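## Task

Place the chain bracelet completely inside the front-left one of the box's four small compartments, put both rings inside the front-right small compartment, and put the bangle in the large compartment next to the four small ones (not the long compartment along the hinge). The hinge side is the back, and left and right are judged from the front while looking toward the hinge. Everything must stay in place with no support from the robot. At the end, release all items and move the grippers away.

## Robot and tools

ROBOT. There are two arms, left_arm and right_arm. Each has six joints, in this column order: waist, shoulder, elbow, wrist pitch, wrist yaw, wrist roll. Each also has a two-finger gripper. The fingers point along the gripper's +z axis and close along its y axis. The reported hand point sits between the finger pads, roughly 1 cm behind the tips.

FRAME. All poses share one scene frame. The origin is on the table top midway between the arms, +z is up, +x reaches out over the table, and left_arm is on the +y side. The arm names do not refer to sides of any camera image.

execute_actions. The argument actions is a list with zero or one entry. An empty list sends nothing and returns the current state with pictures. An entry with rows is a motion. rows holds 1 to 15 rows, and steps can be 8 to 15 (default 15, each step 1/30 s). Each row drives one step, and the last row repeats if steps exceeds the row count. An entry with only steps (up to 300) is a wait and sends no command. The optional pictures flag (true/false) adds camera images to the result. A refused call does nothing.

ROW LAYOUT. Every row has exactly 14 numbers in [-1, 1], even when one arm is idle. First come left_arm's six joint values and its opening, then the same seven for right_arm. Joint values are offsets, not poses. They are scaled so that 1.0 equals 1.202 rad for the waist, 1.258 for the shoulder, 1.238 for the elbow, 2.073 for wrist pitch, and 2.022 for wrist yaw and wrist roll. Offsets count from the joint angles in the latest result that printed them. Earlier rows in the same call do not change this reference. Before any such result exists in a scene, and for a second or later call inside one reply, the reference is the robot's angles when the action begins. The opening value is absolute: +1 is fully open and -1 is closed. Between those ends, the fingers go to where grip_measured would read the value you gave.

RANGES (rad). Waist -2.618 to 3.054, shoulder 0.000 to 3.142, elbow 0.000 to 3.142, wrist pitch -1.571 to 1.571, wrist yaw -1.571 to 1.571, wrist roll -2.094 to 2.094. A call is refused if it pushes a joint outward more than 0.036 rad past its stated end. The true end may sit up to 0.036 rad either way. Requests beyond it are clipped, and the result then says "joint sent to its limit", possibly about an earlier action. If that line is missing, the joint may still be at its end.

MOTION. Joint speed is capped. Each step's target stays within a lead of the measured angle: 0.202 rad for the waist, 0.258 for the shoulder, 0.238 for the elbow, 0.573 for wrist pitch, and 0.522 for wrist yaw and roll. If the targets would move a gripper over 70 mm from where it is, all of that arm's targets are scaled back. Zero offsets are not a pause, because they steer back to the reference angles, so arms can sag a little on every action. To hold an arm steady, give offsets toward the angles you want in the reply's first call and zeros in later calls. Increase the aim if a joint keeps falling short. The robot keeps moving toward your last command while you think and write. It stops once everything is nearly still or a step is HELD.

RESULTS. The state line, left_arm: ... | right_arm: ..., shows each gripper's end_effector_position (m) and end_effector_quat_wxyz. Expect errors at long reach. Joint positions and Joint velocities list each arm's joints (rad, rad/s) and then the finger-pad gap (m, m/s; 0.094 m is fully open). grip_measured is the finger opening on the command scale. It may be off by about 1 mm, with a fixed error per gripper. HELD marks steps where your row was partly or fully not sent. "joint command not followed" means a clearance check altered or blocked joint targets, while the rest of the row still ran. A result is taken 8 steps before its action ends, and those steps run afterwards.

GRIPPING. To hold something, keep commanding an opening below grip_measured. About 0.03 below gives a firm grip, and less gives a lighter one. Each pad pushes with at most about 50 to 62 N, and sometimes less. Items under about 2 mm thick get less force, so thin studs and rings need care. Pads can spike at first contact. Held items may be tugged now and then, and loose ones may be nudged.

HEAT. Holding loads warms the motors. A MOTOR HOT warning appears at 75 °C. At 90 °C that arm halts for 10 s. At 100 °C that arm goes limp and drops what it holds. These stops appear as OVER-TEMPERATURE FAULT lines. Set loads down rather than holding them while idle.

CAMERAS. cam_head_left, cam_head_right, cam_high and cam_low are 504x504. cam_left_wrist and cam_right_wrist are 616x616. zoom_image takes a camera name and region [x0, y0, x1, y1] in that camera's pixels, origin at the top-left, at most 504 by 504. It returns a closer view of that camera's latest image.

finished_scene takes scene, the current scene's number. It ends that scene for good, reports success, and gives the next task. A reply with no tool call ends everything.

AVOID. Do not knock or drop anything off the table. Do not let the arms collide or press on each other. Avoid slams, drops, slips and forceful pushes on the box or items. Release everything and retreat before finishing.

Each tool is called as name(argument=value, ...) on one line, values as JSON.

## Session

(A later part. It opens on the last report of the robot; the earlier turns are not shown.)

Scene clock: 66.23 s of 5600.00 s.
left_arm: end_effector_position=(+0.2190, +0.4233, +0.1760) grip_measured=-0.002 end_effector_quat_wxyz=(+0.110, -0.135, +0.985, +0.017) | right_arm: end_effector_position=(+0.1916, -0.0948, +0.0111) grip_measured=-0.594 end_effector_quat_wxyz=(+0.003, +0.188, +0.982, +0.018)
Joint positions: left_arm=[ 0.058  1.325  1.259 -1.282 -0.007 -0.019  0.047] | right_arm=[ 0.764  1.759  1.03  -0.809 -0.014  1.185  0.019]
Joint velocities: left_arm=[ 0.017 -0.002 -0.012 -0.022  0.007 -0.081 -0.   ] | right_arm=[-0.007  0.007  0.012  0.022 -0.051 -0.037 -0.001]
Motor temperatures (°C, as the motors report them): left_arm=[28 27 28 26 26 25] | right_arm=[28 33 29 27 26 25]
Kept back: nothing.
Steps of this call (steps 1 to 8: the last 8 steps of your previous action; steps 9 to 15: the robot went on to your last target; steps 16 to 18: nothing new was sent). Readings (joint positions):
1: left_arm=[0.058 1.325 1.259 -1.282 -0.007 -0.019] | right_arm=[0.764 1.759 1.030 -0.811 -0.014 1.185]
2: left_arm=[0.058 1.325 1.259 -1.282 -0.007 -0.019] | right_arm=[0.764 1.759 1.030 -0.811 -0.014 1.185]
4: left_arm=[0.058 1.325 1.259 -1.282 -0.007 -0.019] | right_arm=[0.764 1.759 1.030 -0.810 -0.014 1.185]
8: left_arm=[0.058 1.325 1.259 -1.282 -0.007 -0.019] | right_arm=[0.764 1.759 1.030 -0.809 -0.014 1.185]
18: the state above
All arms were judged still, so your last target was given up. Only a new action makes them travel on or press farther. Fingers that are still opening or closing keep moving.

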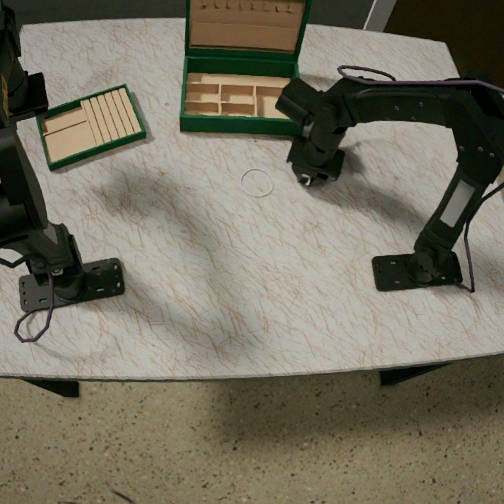

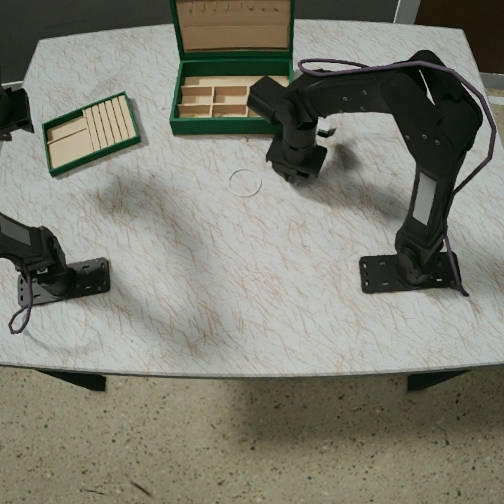

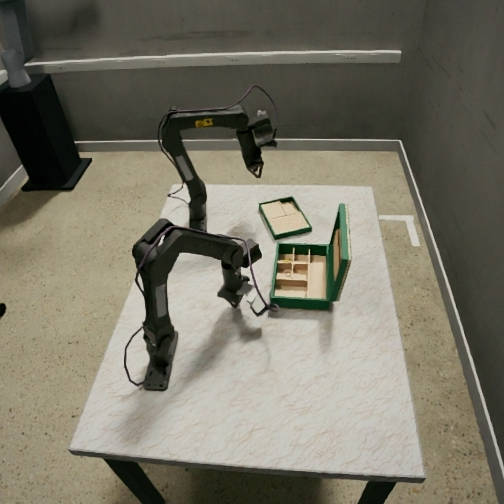

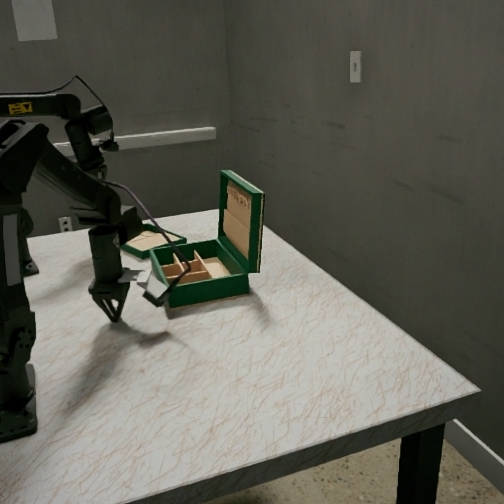

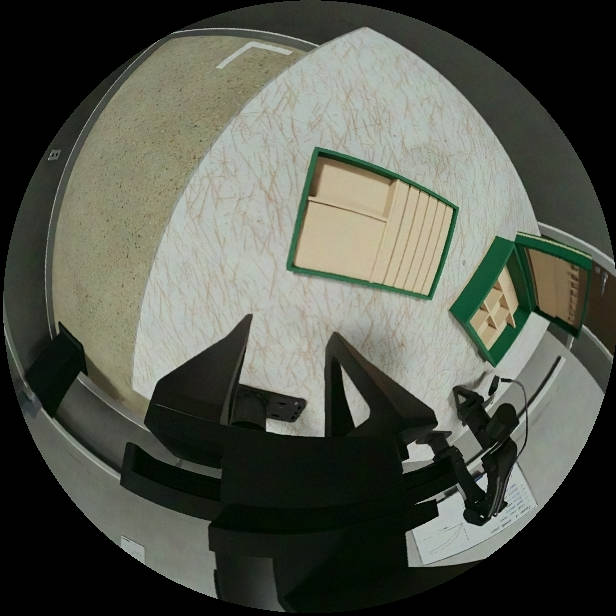

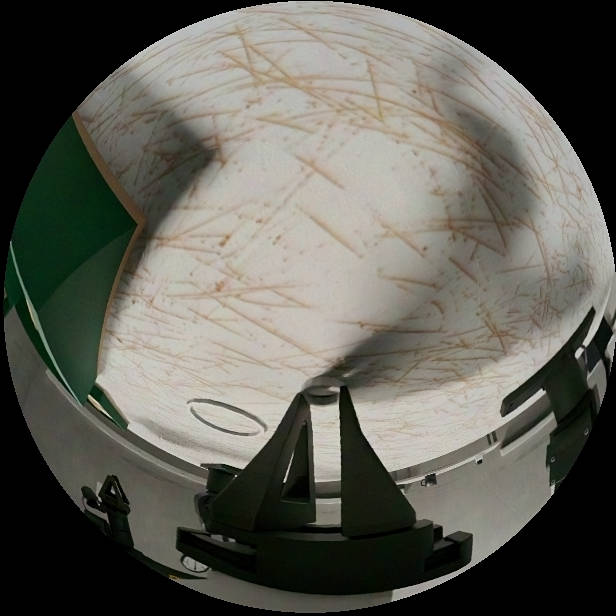

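execute_actions(actions=[{"rows":[[0,0,0.01,0,0,0,0,0,0,0,0,0,0,-0.628],[0,0,0.01,0,0,0,0,0,0,0,0,0,0,-0.628],[0,0,0.01,0,0,0,0,0,0,0.02,-0.01,0,0,-0.628],[0,0,0.01,0,0,0,0,0,0,0.04,-0.02,0,0,-0.628],[0,0,0.01,0,0,0,0,0,0,0.07,-0.035,0,0,-0.628],[0,0,0.01,0,0,0,0,0,0,0.1,-0.05,0,0,-0.628],[0,0,0.01,0,0,0,0,0,0,0.14,-0.07,0,-0.02,-0.628],[0,0,0.01,0,0,0,0,0,0,0.18,-0.09,0,-0.04,-0.628],[0,0,0.01,0,0,0,0,0,0,0.22,-0.11,0,-0.07,-0.628],[0,0,0.01,0,0,0,0,-0.01,0,0.26,-0.13,0,-0.1,-0.628],[0,0,0.01,0,0,0,0,-0.02,0,0.3,-0.15,0,-0.13,-0.628],[0,0,0.01,0,0,0,0,-0.03,0,0.34,-0.17,0,-0.16,-0.628],[0,0,0.01,0,0,0,0,-0.04,0,0.37,-0.18,0,-0.19,-0.628],[0,0,0.01,0,0,0,0,-0.05,0,0.4,-0.19,0,-0.21,-0.628],[0,0,0.01,0,0,0,0,-0.054,0,0.42,-0.2,0,-0.235,-0.628]]}])

execute_actions(actions=[{"steps":18}])

execute_actions(actions=[{"rows":[[0,0,0.01,0,0,0,0,0,0.02,0.03,0.005,0,0,-0.628],[0,0,0.01,0,0,0,0,0,0.04,0.05,0.01,0,0,-0.628],[0,0,0.01,0,0,0,0,0,0.065,0.075,0.015,0,0,-0.628],[0,0,0.01,0,0,0,0,0,0.09,0.1,0.02,0,0,-0.628],[0,0,0.01,0,0,0,0,0,0.115,0.125,0.025,0,0,-0.628],[0,0,0.01,0,0,0,0,0,0.14,0.15,0.03,0,0,-0.628],[0,0,0.01,0,0,0,0,0,0.165,0.175,0.04,0,0,-0.628],[0,0,0.01,0,0,0,0,0,0.19,0.2,0.05,0,0,-0.628],[0,0,0.01,0,0,0,0,0,0.215,0.225,0.055,0,0,-0.628],[0,0,0.01,0,0,0,0,0,0.24,0.25,0.06,0,0,-0.628],[0,0,0.01,0,0,0,0,0,0.26,0.27,0.065,0,0,-0.628],[0,0,0.01,0,0,0,0,0,0.28,0.29,0.07,0,0,-0.628],[0,0,0.01,0,0,0,0,0,0.295,0.305,0.075,0,0,-0.628],[0,0,0.01,0,0,0,0,0,0.305,0.315,0.08,0,0,-0.628]]}])

execute_actions(actions=[{"steps":28}], pictures=true)

Scene clock: 68.87 s of 5600.00 s.
left_arm: end_effector_position=(+0.2190, +0.4233, +0.1760) grip_measured=-0.002 end_effector_quat_wxyz=(+0.110, -0.135, +0.985, +0.017) | right_arm: end_effector_position=(+0.1960, -0.0900, +0.0247) grip_measured=-0.605 end_effector_quat_wxyz=(+0.001, +0.185, +0.983, +0.015)
Joint positions: left_arm=[ 0.058  1.325  1.259 -1.282 -0.007 -0.019  0.047] | right_arm=[ 0.764  1.763  1.095 -0.875 -0.015  1.18   0.019]
Joint velocities: left_arm=[-0.007  0.017 -0.022 -0.007 -0.051 -0.066  0.001] | right_arm=[-0.002  0.081  0.999 -0.667  0.022 -0.125 -0.002]
Motor temperatures (°C, as the motors report them): left_arm=[28 27 28 26 26 25] | right_arm=[28 33 29 27 26 25]
Steps of this call (steps 1 to 72: nothing new was sent; steps 73 to 79: the first 7 steps of this action). Readings (joint positions):
73: left_arm=[0.058 1.325 1.259 -1.282 -0.007 -0.019] | right_arm=[0.764 1.759 1.030 -0.809 -0.014 1.185]
74: left_arm=[0.058 1.325 1.259 -1.282 -0.007 -0.019] | right_arm=[0.764 1.759 1.030 -0.809 -0.014 1.185]
76: left_arm=[0.058 1.325 1.259 -1.282 -0.007 -0.019] | right_arm=[0.764 1.759 1.033 -0.815 -0.014 1.185]
79: the state above

Scene clock: 69.47 s of 5600.00 s.
left_arm: end_effector_position=(+0.2190, +0.4233, +0.1760) grip_measured=-0.002 end_effector_quat_wxyz=(+0.110, -0.135, +0.985, +0.017) | right_arm: end_effector_position=(+0.2481, -0.0677, +0.1369) grip_measured=-0.605 end_effector_quat_wxyz=(+0.050, -0.004, +0.997, +0.058)
Joint positions: left_arm=[ 0.058  1.325  1.259 -1.282 -0.007 -0.019  0.047] | right_arm=[ 0.701  1.76   1.538 -1.197 -0.019  0.738  0.019]
Joint velocities: left_arm=[ 0.007  0.012 -0.022  0.022 -0.022 -0.037 -0.   ] | right_arm=[ 0.012 -0.012 -0.022 -0.095  0.037 -0.183  0.   ]
Motor temperatures (°C, as the motors report them): left_arm=[28 27 28 26 26 25] | right_arm=[28 33 29 27 26 25]
Kept back: nothing.
Steps of this call (steps 1 to 8: the last 8 steps of your previous action; steps 9 to 18: the robot went on to your last target). Readings (joint positions):
1: left_arm=[0.058 1.325 1.259 -1.282 -0.007 -0.019] | right_arm=[0.764 1.766 1.135 -0.902 -0.015 1.168]
2: left_arm=[0.058 1.325 1.259 -1.282 -0.007 -0.019] | right_arm=[0.764 1.767 1.182 -0.930 -0.015 1.147]
4: left_arm=[0.058 1.325 1.259 -1.282 -0.007 -0.019] | right_arm=[0.763 1.767 1.288 -0.984 -0.016 1.082]
8: left_arm=[0.058 1.325 1.259 -1.282 -0.007 -0.019] | right_arm=[0.729 1.767 1.482 -1.086 -0.019 0.906]
18: the state above

Scene clock: 69.70 s of 5600.00 s.
left_arm: end_effector_position=(+0.2190, +0.4233, +0.1760) grip_measured=-0.002 end_effector_quat_wxyz=(+0.110, -0.135, +0.985, +0.017) | right_arm: end_effector_position=(+0.2792, -0.0391, +0.1302) grip_measured=-0.605 end_effector_quat_wxyz=(+0.060, -0.004, +0.996, +0.067)
Joint positions: left_arm=[ 0.058  1.325  1.259 -1.282 -0.007 -0.019  0.047] | right_arm=[ 0.701  1.899  1.683 -1.176 -0.019  0.737  0.019]
Joint velocities: left_arm=[ 0.002 -0.007 -0.017  0.037 -0.037 -0.022  0.001] | right_arm=[ 0.002  0.95   0.916  0.388  0.022 -0.022 -0.002]
Motor temperatures (°C, as the motors report them): left_arm=[28 27 28 26 26 25] | right_arm=[28 33 29 27 26 25]
Steps of this call (steps 1 to 7: the first 7 steps of this action). Readings (joint positions):
1: left_arm=[0.058 1.325 1.259 -1.282 -0.007 -0.019] | right_arm=[0.701 1.761 1.538 -1.198 -0.019 0.737]
2: left_arm=[0.058 1.325 1.259 -1.282 -0.007 -0.019] | right_arm=[0.701 1.768 1.547 -1.200 -0.019 0.737]
4: left_arm=[0.058 1.325 1.259 -1.282 -0.007 -0.019] | right_arm=[0.701 1.807 1.590 -1.200 -0.019 0.737]
7: the state above

Scene clock: 70.63 s of 5600.00 s.
left_arm: end_effector_position=(+0.2190, +0.4233, +0.1760) grip_measured=-0.002 end_effector_quat_wxyz=(+0.110, -0.135, +0.985, +0.017) | right_arm: end_effector_position=(+0.3406, +0.0173, +0.0960) grip_measured=-0.605 end_effector_quat_wxyz=(+0.095, -0.005, +0.991, +0.099)
Joint positions: left_arm=[ 0.058  1.325  1.259 -1.282 -0.007 -0.019  0.047] | right_arm=[ 0.701  2.154  1.899 -1.041 -0.019  0.737  0.019]
Joint velocities: left_arm=[-0.017 -0.017 -0.007  0.007 -0.022 -0.051  0.   ] | right_arm=[ 0.002  0.002  0.007 -0.051 -0.022 -0.037 -0.   ]
Motor temperatures (°C, as the motors report them): left_arm=[28 27 28 26 26 25] | right_arm=[28 33 29 27 26 25]
Kept back: nothing.
Steps of this call (steps 1 to 8: the last 8 steps of your previous action; steps 9 to 28: the robot went on to your last target). Readings (joint positions):
1: left_arm=[0.058 1.325 1.259 -1.282 -0.007 -0.019] | right_arm=[0.701 1.933 1.714 -1.162 -0.019 0.737]
2: left_arm=[0.058 1.325 1.259 -1.282 -0.007 -0.019] | right_arm=[0.701 1.967 1.744 -1.147 -0.019 0.737]
4: left_arm=[0.058 1.325 1.259 -1.282 -0.007 -0.019] | right_arm=[0.701 2.034 1.803 -1.120 -0.019 0.737]
8: left_arm=[0.058 1.325 1.259 -1.282 -0.007 -0.019] | right_arm=[0.701 2.135 1.883 -1.066 -0.019 0.737]
28: the state above

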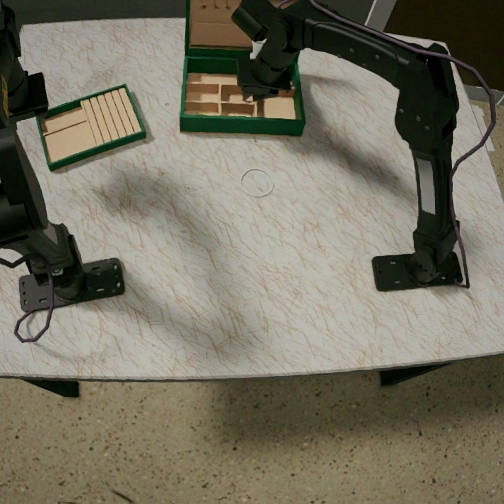

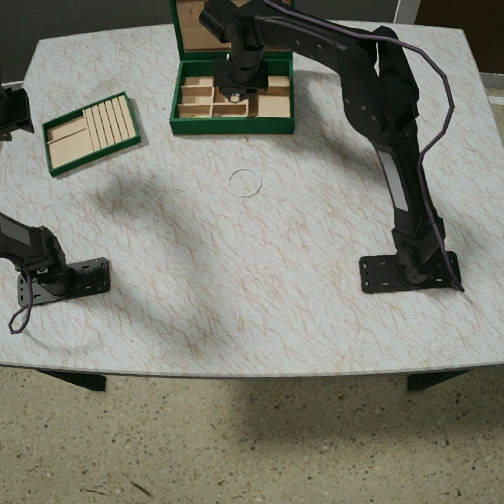

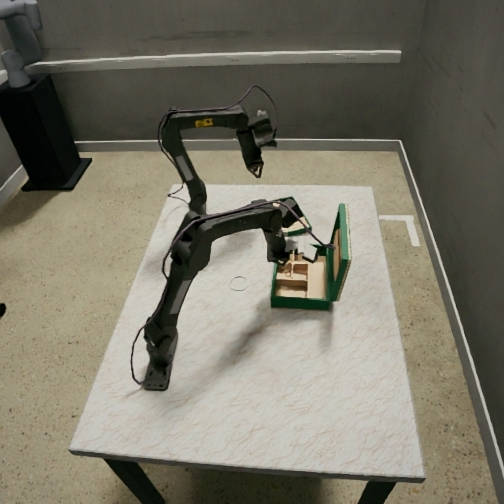

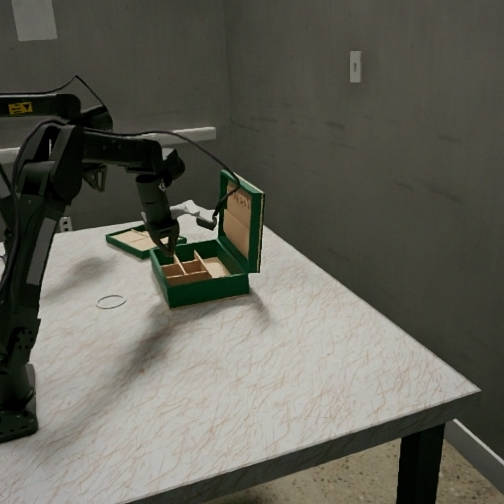

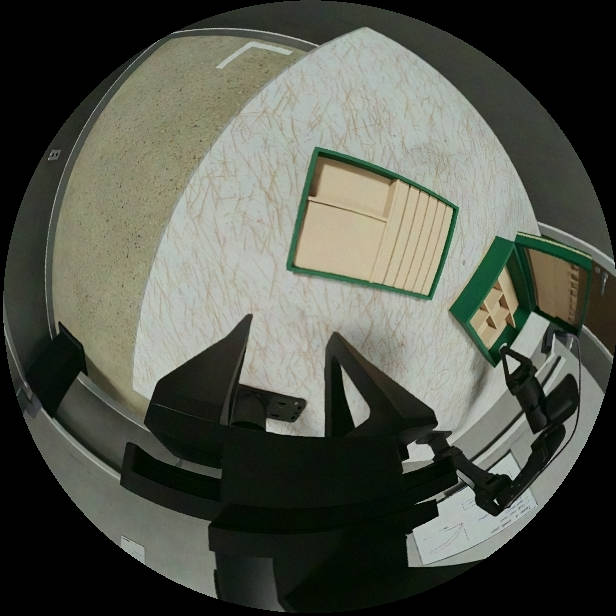

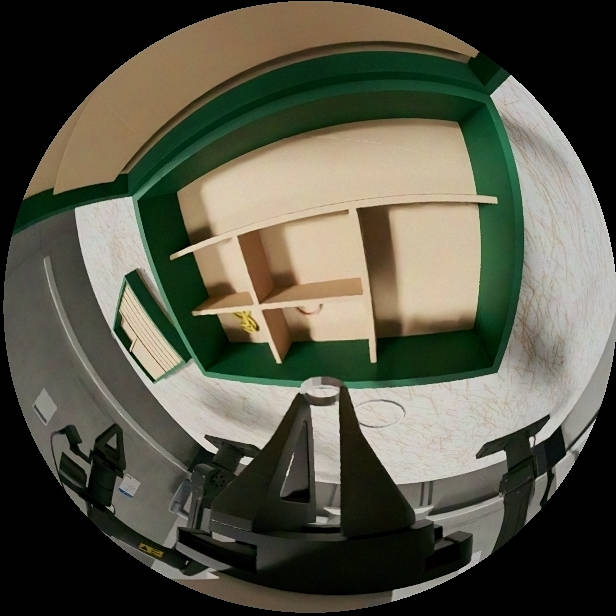

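execute_actions(actions=[{"rows":[[0,0,0.01,0,0,0,0,-0.008,0,0,0.012,0,0,-0.635],[0,0,0.01,0,0,0,0,-0.008,0.003,-0.008,0.02,0,0,-0.635],[0,0,0.01,0,0,0,0,-0.008,0.006,-0.016,0.028,0,0,-0.635],[0,0,0.01,0,0,0,0,-0.008,0.01,-0.024,0.035,0,0,-0.635],[0,0,0.01,0,0,0,0,-0.008,0.014,-0.032,0.041,0,0,-0.635],[0,0,0.01,0,0,0,0,-0.008,0.018,-0.04,0.046,0,0,-0.635],[0,0,0.01,0,0,0,0,-0.008,0.022,-0.049,0.051,0,0,-0.635],[0,0,0.01,0,0,0,0,-0.008,0.025,-0.058,0.056,0,0,-0.635],[0,0,0.01,0,0,0,0,-0.008,0.028,-0.066,0.061,0,0,-0.635]]}])

execute_actions(actions=[{"steps":25}], pictures=true)

Scene clock: 71.73 s of 5600.00 s.
left_arm: end_effector_position=(+0.2190, +0.4233, +0.1760) grip_measured=-0.002 end_effector_quat_wxyz=(+0.110, -0.135, +0.985, +0.017) | right_arm: end_effector_position=(+0.3467, +0.0230, +0.0918) grip_measured=-0.605 end_effector_quat_wxyz=(+0.107, -0.005, +0.988, +0.110)
Joint positions: left_arm=[ 0.058  1.325  1.259 -1.282 -0.007 -0.019  0.047] | right_arm=[ 0.701  2.156  1.876 -0.983 -0.019  0.737  0.019]
Joint velocities: left_arm=[ 0.017  0.002  0.012 -0.007  0.022  0.066  0.001] | right_arm=[-0.007  0.066 -0.256  0.33   0.037 -0.037  0.   ]
Motor temperatures (°C, as the motors report them): left_arm=[28 27 28 26 26 25] | right_arm=[28 33 30 27 26 25]
Steps of this call (steps 1 to 15: the robot went on to your last target; steps 16 to 26: nothing new was sent; steps 27 to 33: the first 7 steps of this action). Readings (joint positions):
27: left_arm=[0.058 1.325 1.259 -1.282 -0.007 -0.019] | right_arm=[0.701 2.154 1.899 -1.040 -0.019 0.737]
28: left_arm=[0.058 1.325 1.259 -1.282 -0.007 -0.019] | right_arm=[0.701 2.154 1.899 -1.036 -0.019 0.737]
30: left_arm=[0.058 1.325 1.259 -1.282 -0.007 -0.019] | right_arm=[0.701 2.154 1.896 -1.019 -0.019 0.737]
33: the state above

Scene clock: 72.57 s of 5600.00 s.
left_arm: end_effector_position=(+0.2190, +0.4233, +0.1760) grip_measured=-0.002 end_effector_quat_wxyz=(+0.110, -0.135, +0.985, +0.017) | right_arm: end_effector_position=(+0.3457, +0.0221, +0.0606) grip_measured=-0.605 end_effector_quat_wxyz=(+0.095, -0.005, +0.991, +0.099)
Joint positions: left_arm=[ 0.058  1.325  1.259 -1.282 -0.007 -0.019  0.047] | right_arm=[ 0.701  2.196  1.825 -0.925 -0.019  0.737  0.019]
Joint velocities: left_arm=[ 0.007  0.007  0.002 -0.007  0.037 -0.037  0.   ] | right_arm=[ 0.002 -0.012  0.002  0.139  0.037  0.037  0.001]
Motor temperatures (°C, as the motors report them): left_arm=[28 27 28 26 26 25] | right_arm=[28 33 30 27 26 25]
Kept back: nothing.
Steps of this call (steps 1 to 8: the last 8 steps of your previous action; steps 9 to 25: the robot went on to your last target). Readings (joint positions):
1: left_arm=[0.058 1.325 1.259 -1.282 -0.007 -0.019] | right_arm=[0.701 2.159 1.867 -0.972 -0.019 0.737]
2: left_arm=[0.058 1.325 1.259 -1.282 -0.007 -0.019] | right_arm=[0.701 2.164 1.856 -0.961 -0.019 0.737]
4: left_arm=[0.058 1.325 1.259 -1.282 -0.007 -0.019] | right_arm=[0.701 2.176 1.840 -0.948 -0.019 0.737]
8: left_arm=[0.058 1.325 1.259 -1.282 -0.007 -0.019] | right_arm=[0.701 2.195 1.826 -0.939 -0.019 0.737]
25: the state above

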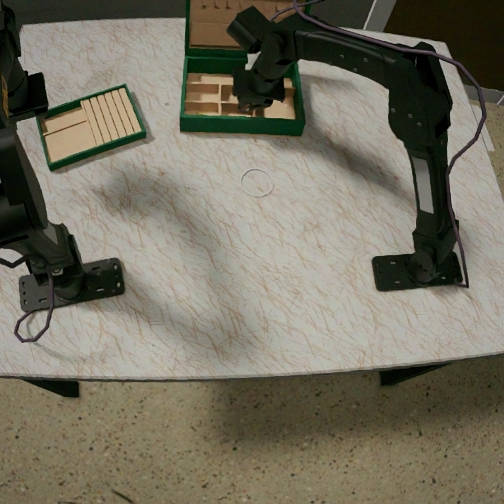

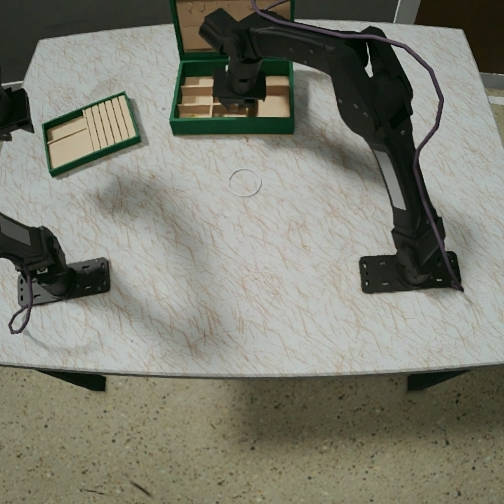

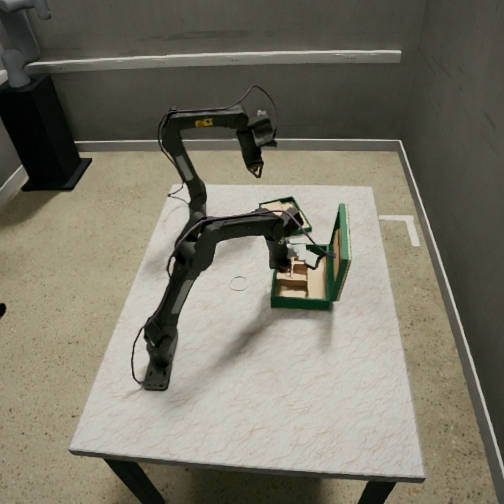

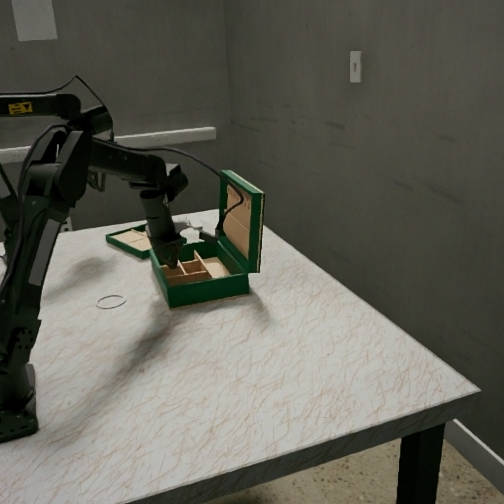

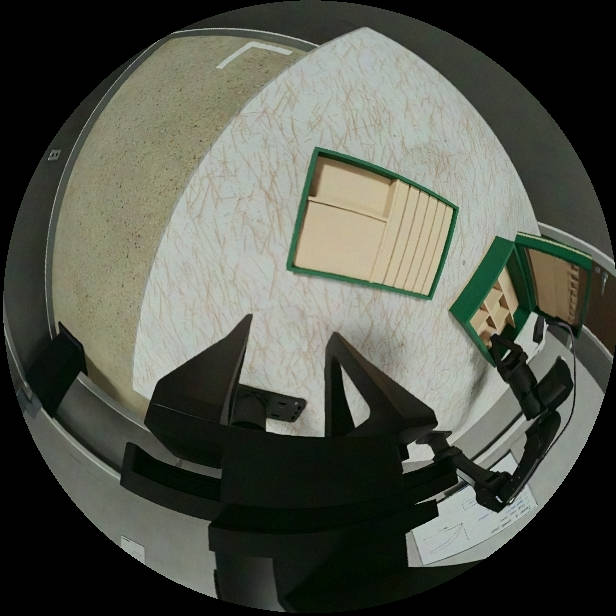

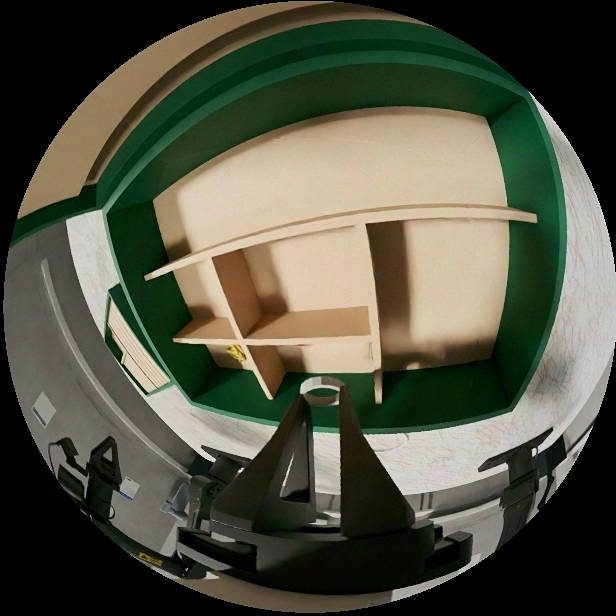

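execute_actions(actions=[{"rows":[[0,0,0.01,0,0,0,0,0,0.006,0.005,0.006,0,0,-0.635],[0,0,0.01,0,0,0,0,0,0.012,0.005,0.01,0,0,-0.635],[0,0,0.01,0,0,0,0,0,0.018,0.005,0.013,0,0,-0.635],[0,0,0.01,0,0,0,0,0,0.024,0.005,0.016,0,0,-0.635],[0,0,0.01,0,0,0,0,0,0.03,0.005,0.019,0,0,-0.635],[0,0,0.01,0,0,0,0,0,0.036,0.005,0.022,0,0,-0.635],[0,0,0.01,0,0,0,0,0,0.042,0.005,0.024,0,0,-0.635],[0,0,0.01,0,0,0,0,0,0.048,0.005,0.026,0,0,-0.635]]}])

execute_actions(actions=[{"steps":22}], pictures=true)

Scene clock: 74.13 s of 5600.00 s.
left_arm: end_effector_position=(+0.2190, +0.4233, +0.1760) grip_measured=-0.002 end_effector_quat_wxyz=(+0.110, -0.135, +0.985, +0.017) | right_arm: end_effector_position=(+0.3487, +0.0248, +0.0506) grip_measured=-0.605 end_effector_quat_wxyz=(+0.094, -0.005, +0.991, +0.099)
Joint positions: left_arm=[ 0.058  1.325  1.259 -1.282 -0.007 -0.019  0.047] | right_arm=[ 0.701  2.221  1.825 -0.902 -0.019  0.737  0.019]
Joint velocities: left_arm=[-0.002 -0.002  0.002 -0.022  0.022 -0.022 -0.001] | right_arm=[-0.002  0.232 -0.007  0.227  0.022 -0.022  0.   ]
Motor temperatures (°C, as the motors report them): left_arm=[28 27 28 26 26 25] | right_arm=[28 33 30 27 26 25]
Steps of this call (steps 1 to 15: the robot went on to your last target; steps 16 to 40: nothing new was sent; steps 41 to 47: the first 7 steps of this action). Readings (joint positions):
41: left_arm=[0.058 1.325 1.259 -1.282 -0.007 -0.019] | right_arm=[0.701 2.196 1.825 -0.925 -0.019 0.737]
42: left_arm=[0.058 1.325 1.259 -1.282 -0.007 -0.019] | right_arm=[0.701 2.197 1.825 -0.924 -0.019 0.737]
44: left_arm=[0.058 1.325 1.259 -1.282 -0.007 -0.019] | right_arm=[0.701 2.201 1.825 -0.917 -0.019 0.737]
47: the state above

Scene clock: 74.87 s of 5600.00 s.
left_arm: end_effector_position=(+0.2190, +0.4233, +0.1760) grip_measured=-0.002 end_effector_quat_wxyz=(+0.110, -0.135, +0.985, +0.017) | right_arm: end_effector_position=(+0.3500, +0.0260, +0.0322) grip_measured=-0.605 end_effector_quat_wxyz=(+0.087, -0.004, +0.992, +0.092)
Joint positions: left_arm=[ 0.058  1.325  1.259 -1.282 -0.007 -0.019  0.047] | right_arm=[ 0.701  2.262  1.825 -0.881 -0.019  0.737  0.019]
Joint velocities: left_arm=[-0.012  0.002 -0.027  0.022 -0.007  0.081  0.   ] | right_arm=[ 0.007  0.002  0.002  0.007 -0.037 -0.007  0.001]
Motor temperatures (°C, as the motors report them): left_arm=[28 27 28 26 26 25] | right_arm=[28 34 30 27 26 25]
Kept back: nothing.
Steps of this call (steps 1 to 8: the last 8 steps of your previous action; steps 9 to 22: the robot went on to your last target). Readings (joint positions):
1: left_arm=[0.058 1.325 1.259 -1.282 -0.007 -0.019] | right_arm=[0.701 2.230 1.825 -0.898 -0.019 0.737]
2: left_arm=[0.058 1.325 1.259 -1.282 -0.007 -0.019] | right_arm=[0.701 2.238 1.825 -0.893 -0.019 0.737]
4: left_arm=[0.058 1.325 1.259 -1.282 -0.007 -0.019] | right_arm=[0.701 2.253 1.825 -0.890 -0.019 0.737]
8: left_arm=[0.058 1.325 1.259 -1.282 -0.007 -0.019] | right_arm=[0.701 2.262 1.825 -0.888 -0.019 0.737]
22: the state above

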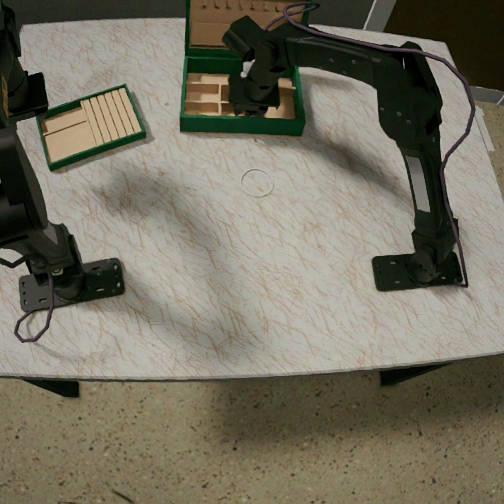

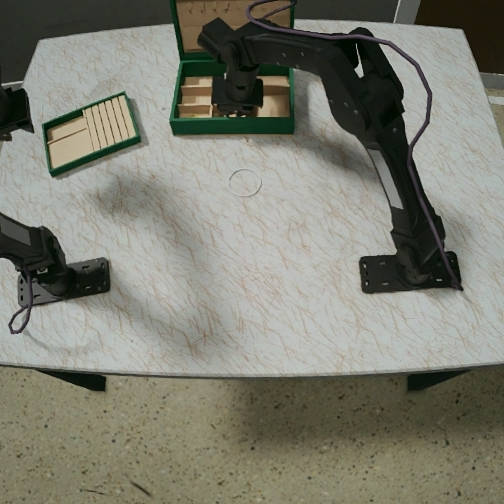

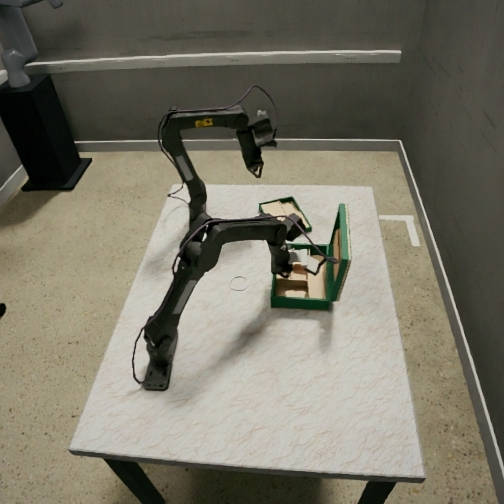

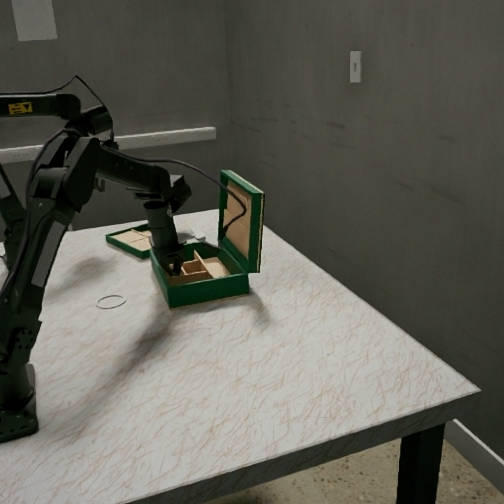

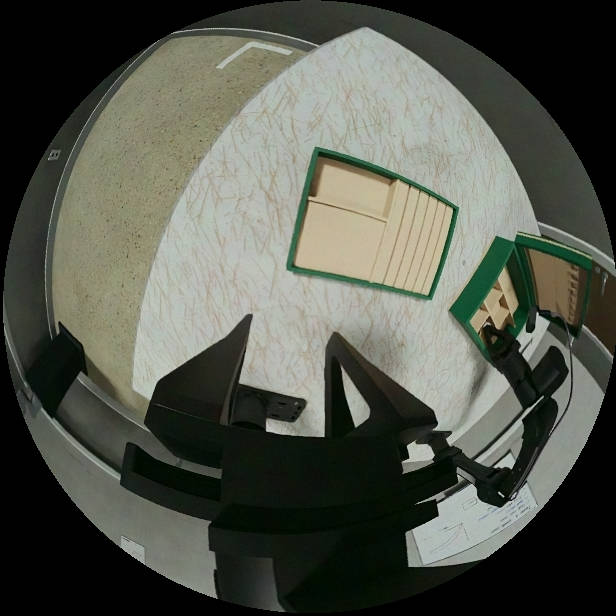

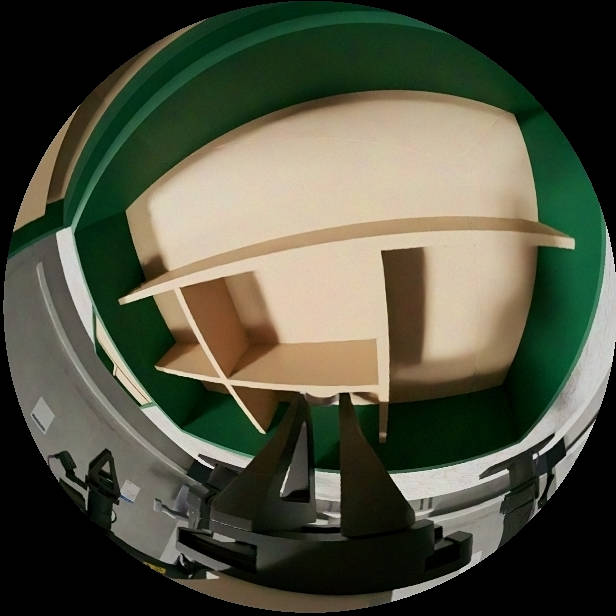

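execute_actions(actions=[{"rows":[[0,0,0.01,0,0,0,0,0,0,0.005,0,0,0,-0.57],[0,0,0.01,0,0,0,0,0,0,0.005,0,0,0,-0.52],[0,0,0.01,0,0,0,0,0,0,0.005,0,0,0,-0.5],[0,0,0.01,0,0,0,0,0,0,0.005,0,0,0,-0.5],[0,0,0.01,0,0,0,0,0,-0.01,0.005,0,0,0,-0.5],[0,0,0.01,0,0,0,0,0,-0.025,0.005,-0.005,0,0,-0.5],[0,0,0.01,0,0,0,0,0,-0.04,0.005,-0.01,0,0,-0.5],[0,0,0.01,0,0,0,0,0,-0.06,0.005,-0.02,0,0,-0.5],[0,0,0.01,0,0,0,0,0,-0.08,0.005,-0.03,0,0,-0.5],[0,0,0.01,0,0,0,0,0,-0.1,0.005,-0.04,0,0,-0.5],[0,0,0.01,0,0,0,0,0,-0.125,0.005,-0.06,0,0,-0.5],[0,0,0.01,0,0,0,0,0,-0.15,0.005,-0.08,0,0,-0.5],[0,0,0.01,0,0,0,0,0,-0.175,0.005,-0.1,0,0,-0.5],[0,0,0.01,0,0,0,0,0,-0.2,0.005,-0.13,0,0,-0.5],[0,0,0.01,0,0,0,0,0,-0.21,0.005,-0.16,0,0,-0.5]]}])

execute_actions(actions=[{"steps":18}])

execute_actions(actions=[{"rows":[[0,0,0.01,0,0,0,0,0.02,0,0,0,0,-0.03,-0.4],[0,0,0.01,0,0,0,0,0.05,0,0,0,0,-0.06,-0.4],[0,0,0.01,0,0,0,0,0.08,0,0,0,0,-0.09,-0.4],[0,0,0.01,0,0,0,0,0.11,0,0,0,0,-0.12,-0.4],[0,0,0.01,0,0,0,0,0.14,0,0,0,0,-0.15,-0.4],[0,0,0.01,0,0,0,0,0.17,0,-0.02,0,0,-0.18,-0.4],[0,0,0.01,0,0,0,0,0.2,0,-0.04,0,0,-0.21,-0.4],[0,0,0.01,0,0,0,0,0.23,0,-0.07,0,0,-0.24,-0.4],[0,0,0.01,0,0,0,0,0.26,0,-0.1,0.01,0,-0.27,-0.4],[0,0,0.01,0,0,0,0,0.28,0,-0.13,0.02,0,-0.3,-0.4],[0,0,0.01,0,0,0,0,0.298,0,-0.16,0.03,0,-0.33,-0.4],[0,0,0.01,0,0,0,0,0.298,0,-0.19,0.04,0,-0.365,-0.4],[0,0,0.01,0,0,0,0,0.298,0,-0.22,0.05,0,-0.365,-0.4],[0,0,0.01,0,0,0,0,0.298,0,-0.25,0.065,0,-0.365,-0.4],[0,0,0.01,0,0,0,0,0.298,0,-0.28,0.08,0,-0.365,-0.4]]}])

execute_actions(actions=[{"steps":30}], pictures=true)

Scene clock: 76.97 s of 5600.00 s.
left_arm: end_effector_position=(+0.2190, +0.4233, +0.1760) grip_measured=-0.002 end_effector_quat_wxyz=(+0.110, -0.135, +0.985, +0.017) | right_arm: end_effector_position=(+0.3498, +0.0259, +0.0338) grip_measured=-0.502 end_effector_quat_wxyz=(+0.087, -0.004, +0.992, +0.092)
Joint positions: left_arm=[ 0.058  1.325  1.259 -1.282 -0.007 -0.019  0.047] | right_arm=[ 0.701  2.258  1.825 -0.883 -0.019  0.737  0.023]
Joint velocities: left_arm=[-0.007 -0.012  0.007  0.007 -0.007  0.037  0.   ] | right_arm=[-0.002 -0.071 -0.022 -0.066  0.007  0.037 -0.001]
Motor temperatures (°C, as the motors report them): left_arm=[28 27 28 26 26 25] | right_arm=[28 34 30 27 26 25]
Steps of this call (steps 1 to 15: the robot went on to your last target; steps 16 to 56: nothing new was sent; steps 57 to 63: the first 7 steps of this action). Readings (joint positions):
57: left_arm=[0.058 1.325 1.259 -1.282 -0.007 -0.019] | right_arm=[0.701 2.262 1.825 -0.881 -0.019 0.737]
58: left_arm=[0.058 1.325 1.259 -1.282 -0.007 -0.019] | right_arm=[0.701 2.262 1.825 -0.881 -0.019 0.737]
60: left_arm=[0.058 1.325 1.259 -1.282 -0.007 -0.019] | right_arm=[0.701 2.262 1.825 -0.881 -0.019 0.737]
63: the state above

Scene clock: 77.57 s of 5600.00 s.
left_arm: end_effector_position=(+0.2190, +0.4233, +0.1760) grip_measured=-0.002 end_effector_quat_wxyz=(+0.110, -0.135, +0.985, +0.017) | right_arm: end_effector_position=(+0.3022, -0.0179, +0.1353) grip_measured=-0.502 end_effector_quat_wxyz=(+0.073, -0.004, +0.994, +0.080)
Joint positions: left_arm=[ 0.058  1.325  1.259 -1.282 -0.007 -0.019  0.047] | right_arm=[ 0.701  1.992  1.825 -1.187 -0.019  0.737  0.023]
Joint velocities: left_arm=[-0.007  0.007 -0.007 -0.051  0.022 -0.022  0.   ] | right_arm=[-0.007  0.115  0.002 -0.168 -0.066 -0.051  0.   ]
Motor temperatures (°C, as the motors report them): left_arm=[28 27 28 26 26 25] | right_arm=[28 34 30 27 26 25]
Kept back: nothing.
Steps of this call (steps 1 to 8: the last 8 steps of your previous action; steps 9 to 18: the robot went on to your last target). Readings (joint positions):
1: left_arm=[0.058 1.325 1.259 -1.282 -0.007 -0.019] | right_arm=[0.701 2.252 1.825 -0.889 -0.019 0.737]
2: left_arm=[0.058 1.325 1.259 -1.282 -0.007 -0.019] | right_arm=[0.701 2.241 1.825 -0.899 -0.019 0.737]
4: left_arm=[0.058 1.325 1.259 -1.282 -0.007 -0.019] | right_arm=[0.701 2.202 1.825 -0.927 -0.019 0.737]
8: left_arm=[0.058 1.325 1.259 -1.282 -0.007 -0.019] | right_arm=[0.701 2.069 1.825 -1.034 -0.019 0.737]
18: the state above

Scene clock: 77.80 s of 5600.00 s.
left_arm: end_effector_position=(+0.2190, +0.4233, +0.1760) grip_measured=-0.002 end_effector_quat_wxyz=(+0.110, -0.135, +0.985, +0.017) | right_arm: end_effector_position=(+0.2555, +0.0238, +0.1317) grip_measured=-0.403 end_effector_quat_wxyz=(+0.075, -0.184, +0.977, +0.072)
Joint positions: left_arm=[ 0.058  1.325  1.259 -1.282 -0.007 -0.019  0.047] | right_arm=[ 0.848  1.996  1.818 -1.185 -0.013  0.52   0.028]
Joint velocities: left_arm=[-0.002 -0.007  0.002  0.007  0.037  0.066 -0.001] | right_arm=[ 1.219 -0.012 -0.193  0.125 -0.037 -1.311  0.   ]
Motor temperatures (°C, as the motors report them): left_arm=[28 27 28 26 26 25] | right_arm=[28 34 30 27 26 25]
Steps of this call (steps 1 to 7: the first 7 steps of this action). Readings (joint positions):
1: left_arm=[0.058 1.325 1.259 -1.282 -0.007 -0.019] | right_arm=[0.702 1.995 1.825 -1.189 -0.019 0.729]
2: left_arm=[0.058 1.325 1.259 -1.282 -0.007 -0.019] | right_arm=[0.708 1.996 1.825 -1.189 -0.018 0.710]
4: left_arm=[0.058 1.325 1.259 -1.282 -0.007 -0.019] | right_arm=[0.741 1.996 1.825 -1.189 -0.015 0.650]
7: the state above

Scene clock: 78.80 s of 5600.00 s.
left_arm: end_effector_position=(+0.2190, +0.4233, +0.1760) grip_measured=-0.002 end_effector_quat_wxyz=(+0.110, -0.135, +0.985, +0.017) | right_arm: end_effector_position=(+0.1492, +0.0236, +0.0382) grip_measured=-0.403 end_effector_quat_wxyz=(-0.005, -0.522, +0.853, +0.014)
Joint positions: left_arm=[ 0.058  1.325  1.259 -1.282 -0.007 -0.019  0.047] | right_arm=[ 1.063  2.005  1.478 -1.036 -0.029  0.006  0.028]
Joint velocities: left_arm=[-0.007  0.007  0.022  0.022 -0.022  0.066  0.   ] | right_arm=[0.007 0.007 0.007 0.037 0.066 0.066 0.   ]
Motor temperatures (°C, as the motors report them): left_arm=[28 27 28 26 26 25] | right_arm=[28 34 30 27 26 25]
Kept back: nothing.
Steps of this call (steps 1 to 8: the last 8 steps of your previous action; steps 9 to 30: the robot went on to your last target). Readings (joint positions):
1: left_arm=[0.058 1.325 1.259 -1.282 -0.007 -0.019] | right_arm=[0.893 1.995 1.805 -1.179 -0.013 0.470]
2: left_arm=[0.058 1.325 1.259 -1.282 -0.007 -0.019] | right_arm=[0.938 1.994 1.782 -1.170 -0.014 0.417]
4: left_arm=[0.058 1.325 1.259 -1.282 -0.007 -0.019] | right_arm=[1.021 1.994 1.716 -1.149 -0.019 0.306]
8: left_arm=[0.058 1.325 1.259 -1.282 -0.007 -0.019] | right_arm=[1.091 1.994 1.551 -1.101 -0.033 0.126]
30: the state above

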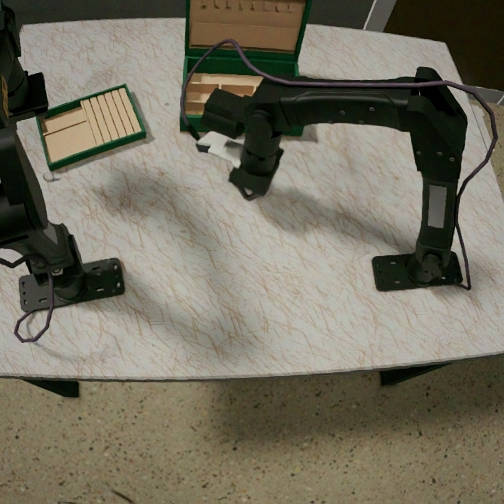

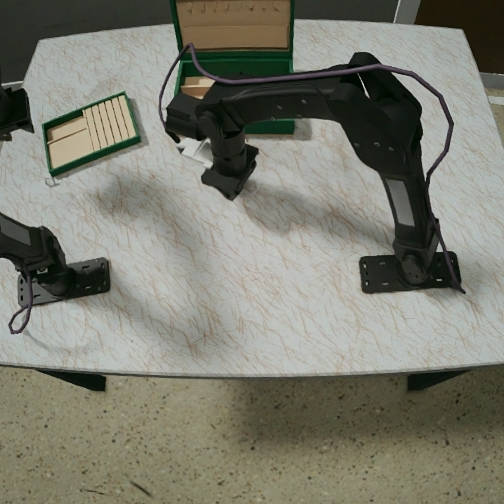

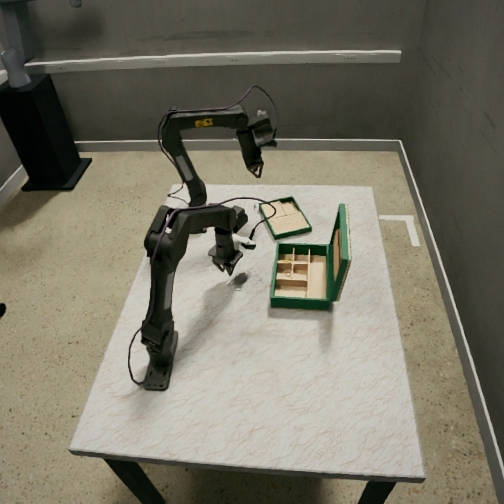

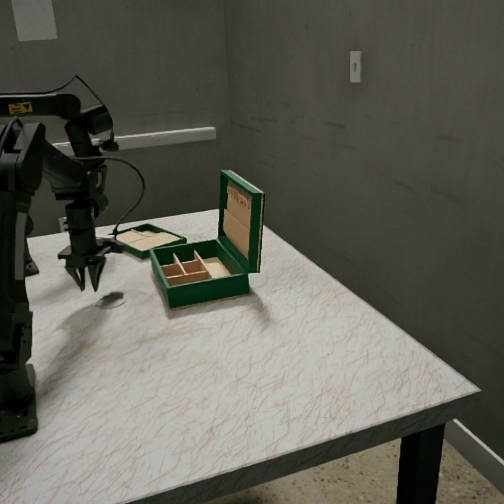

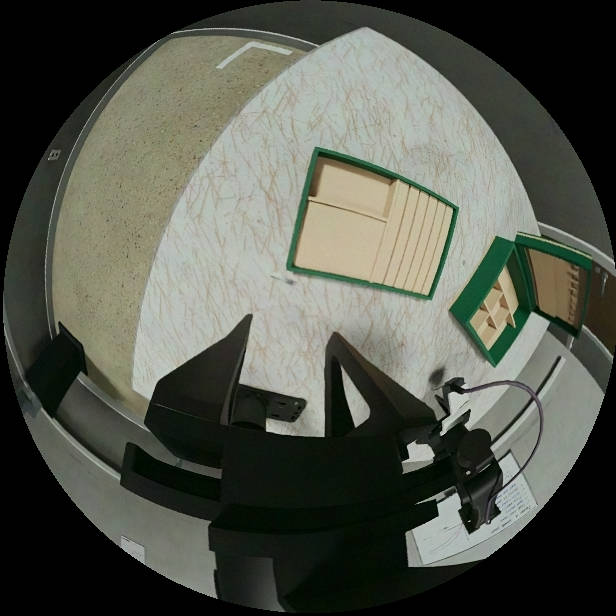

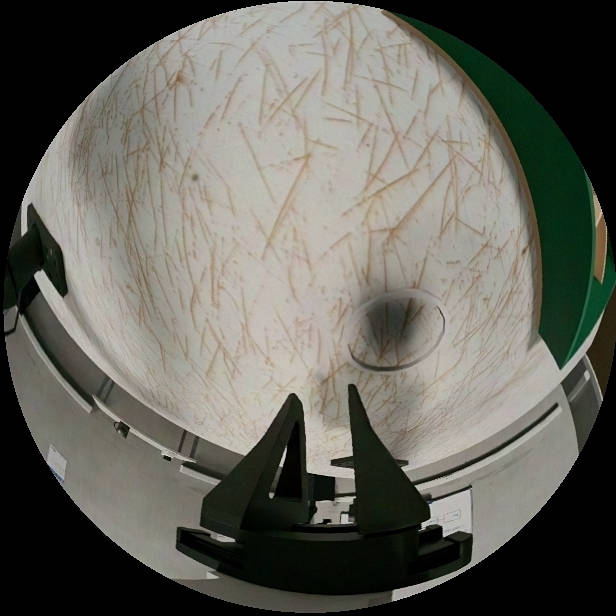

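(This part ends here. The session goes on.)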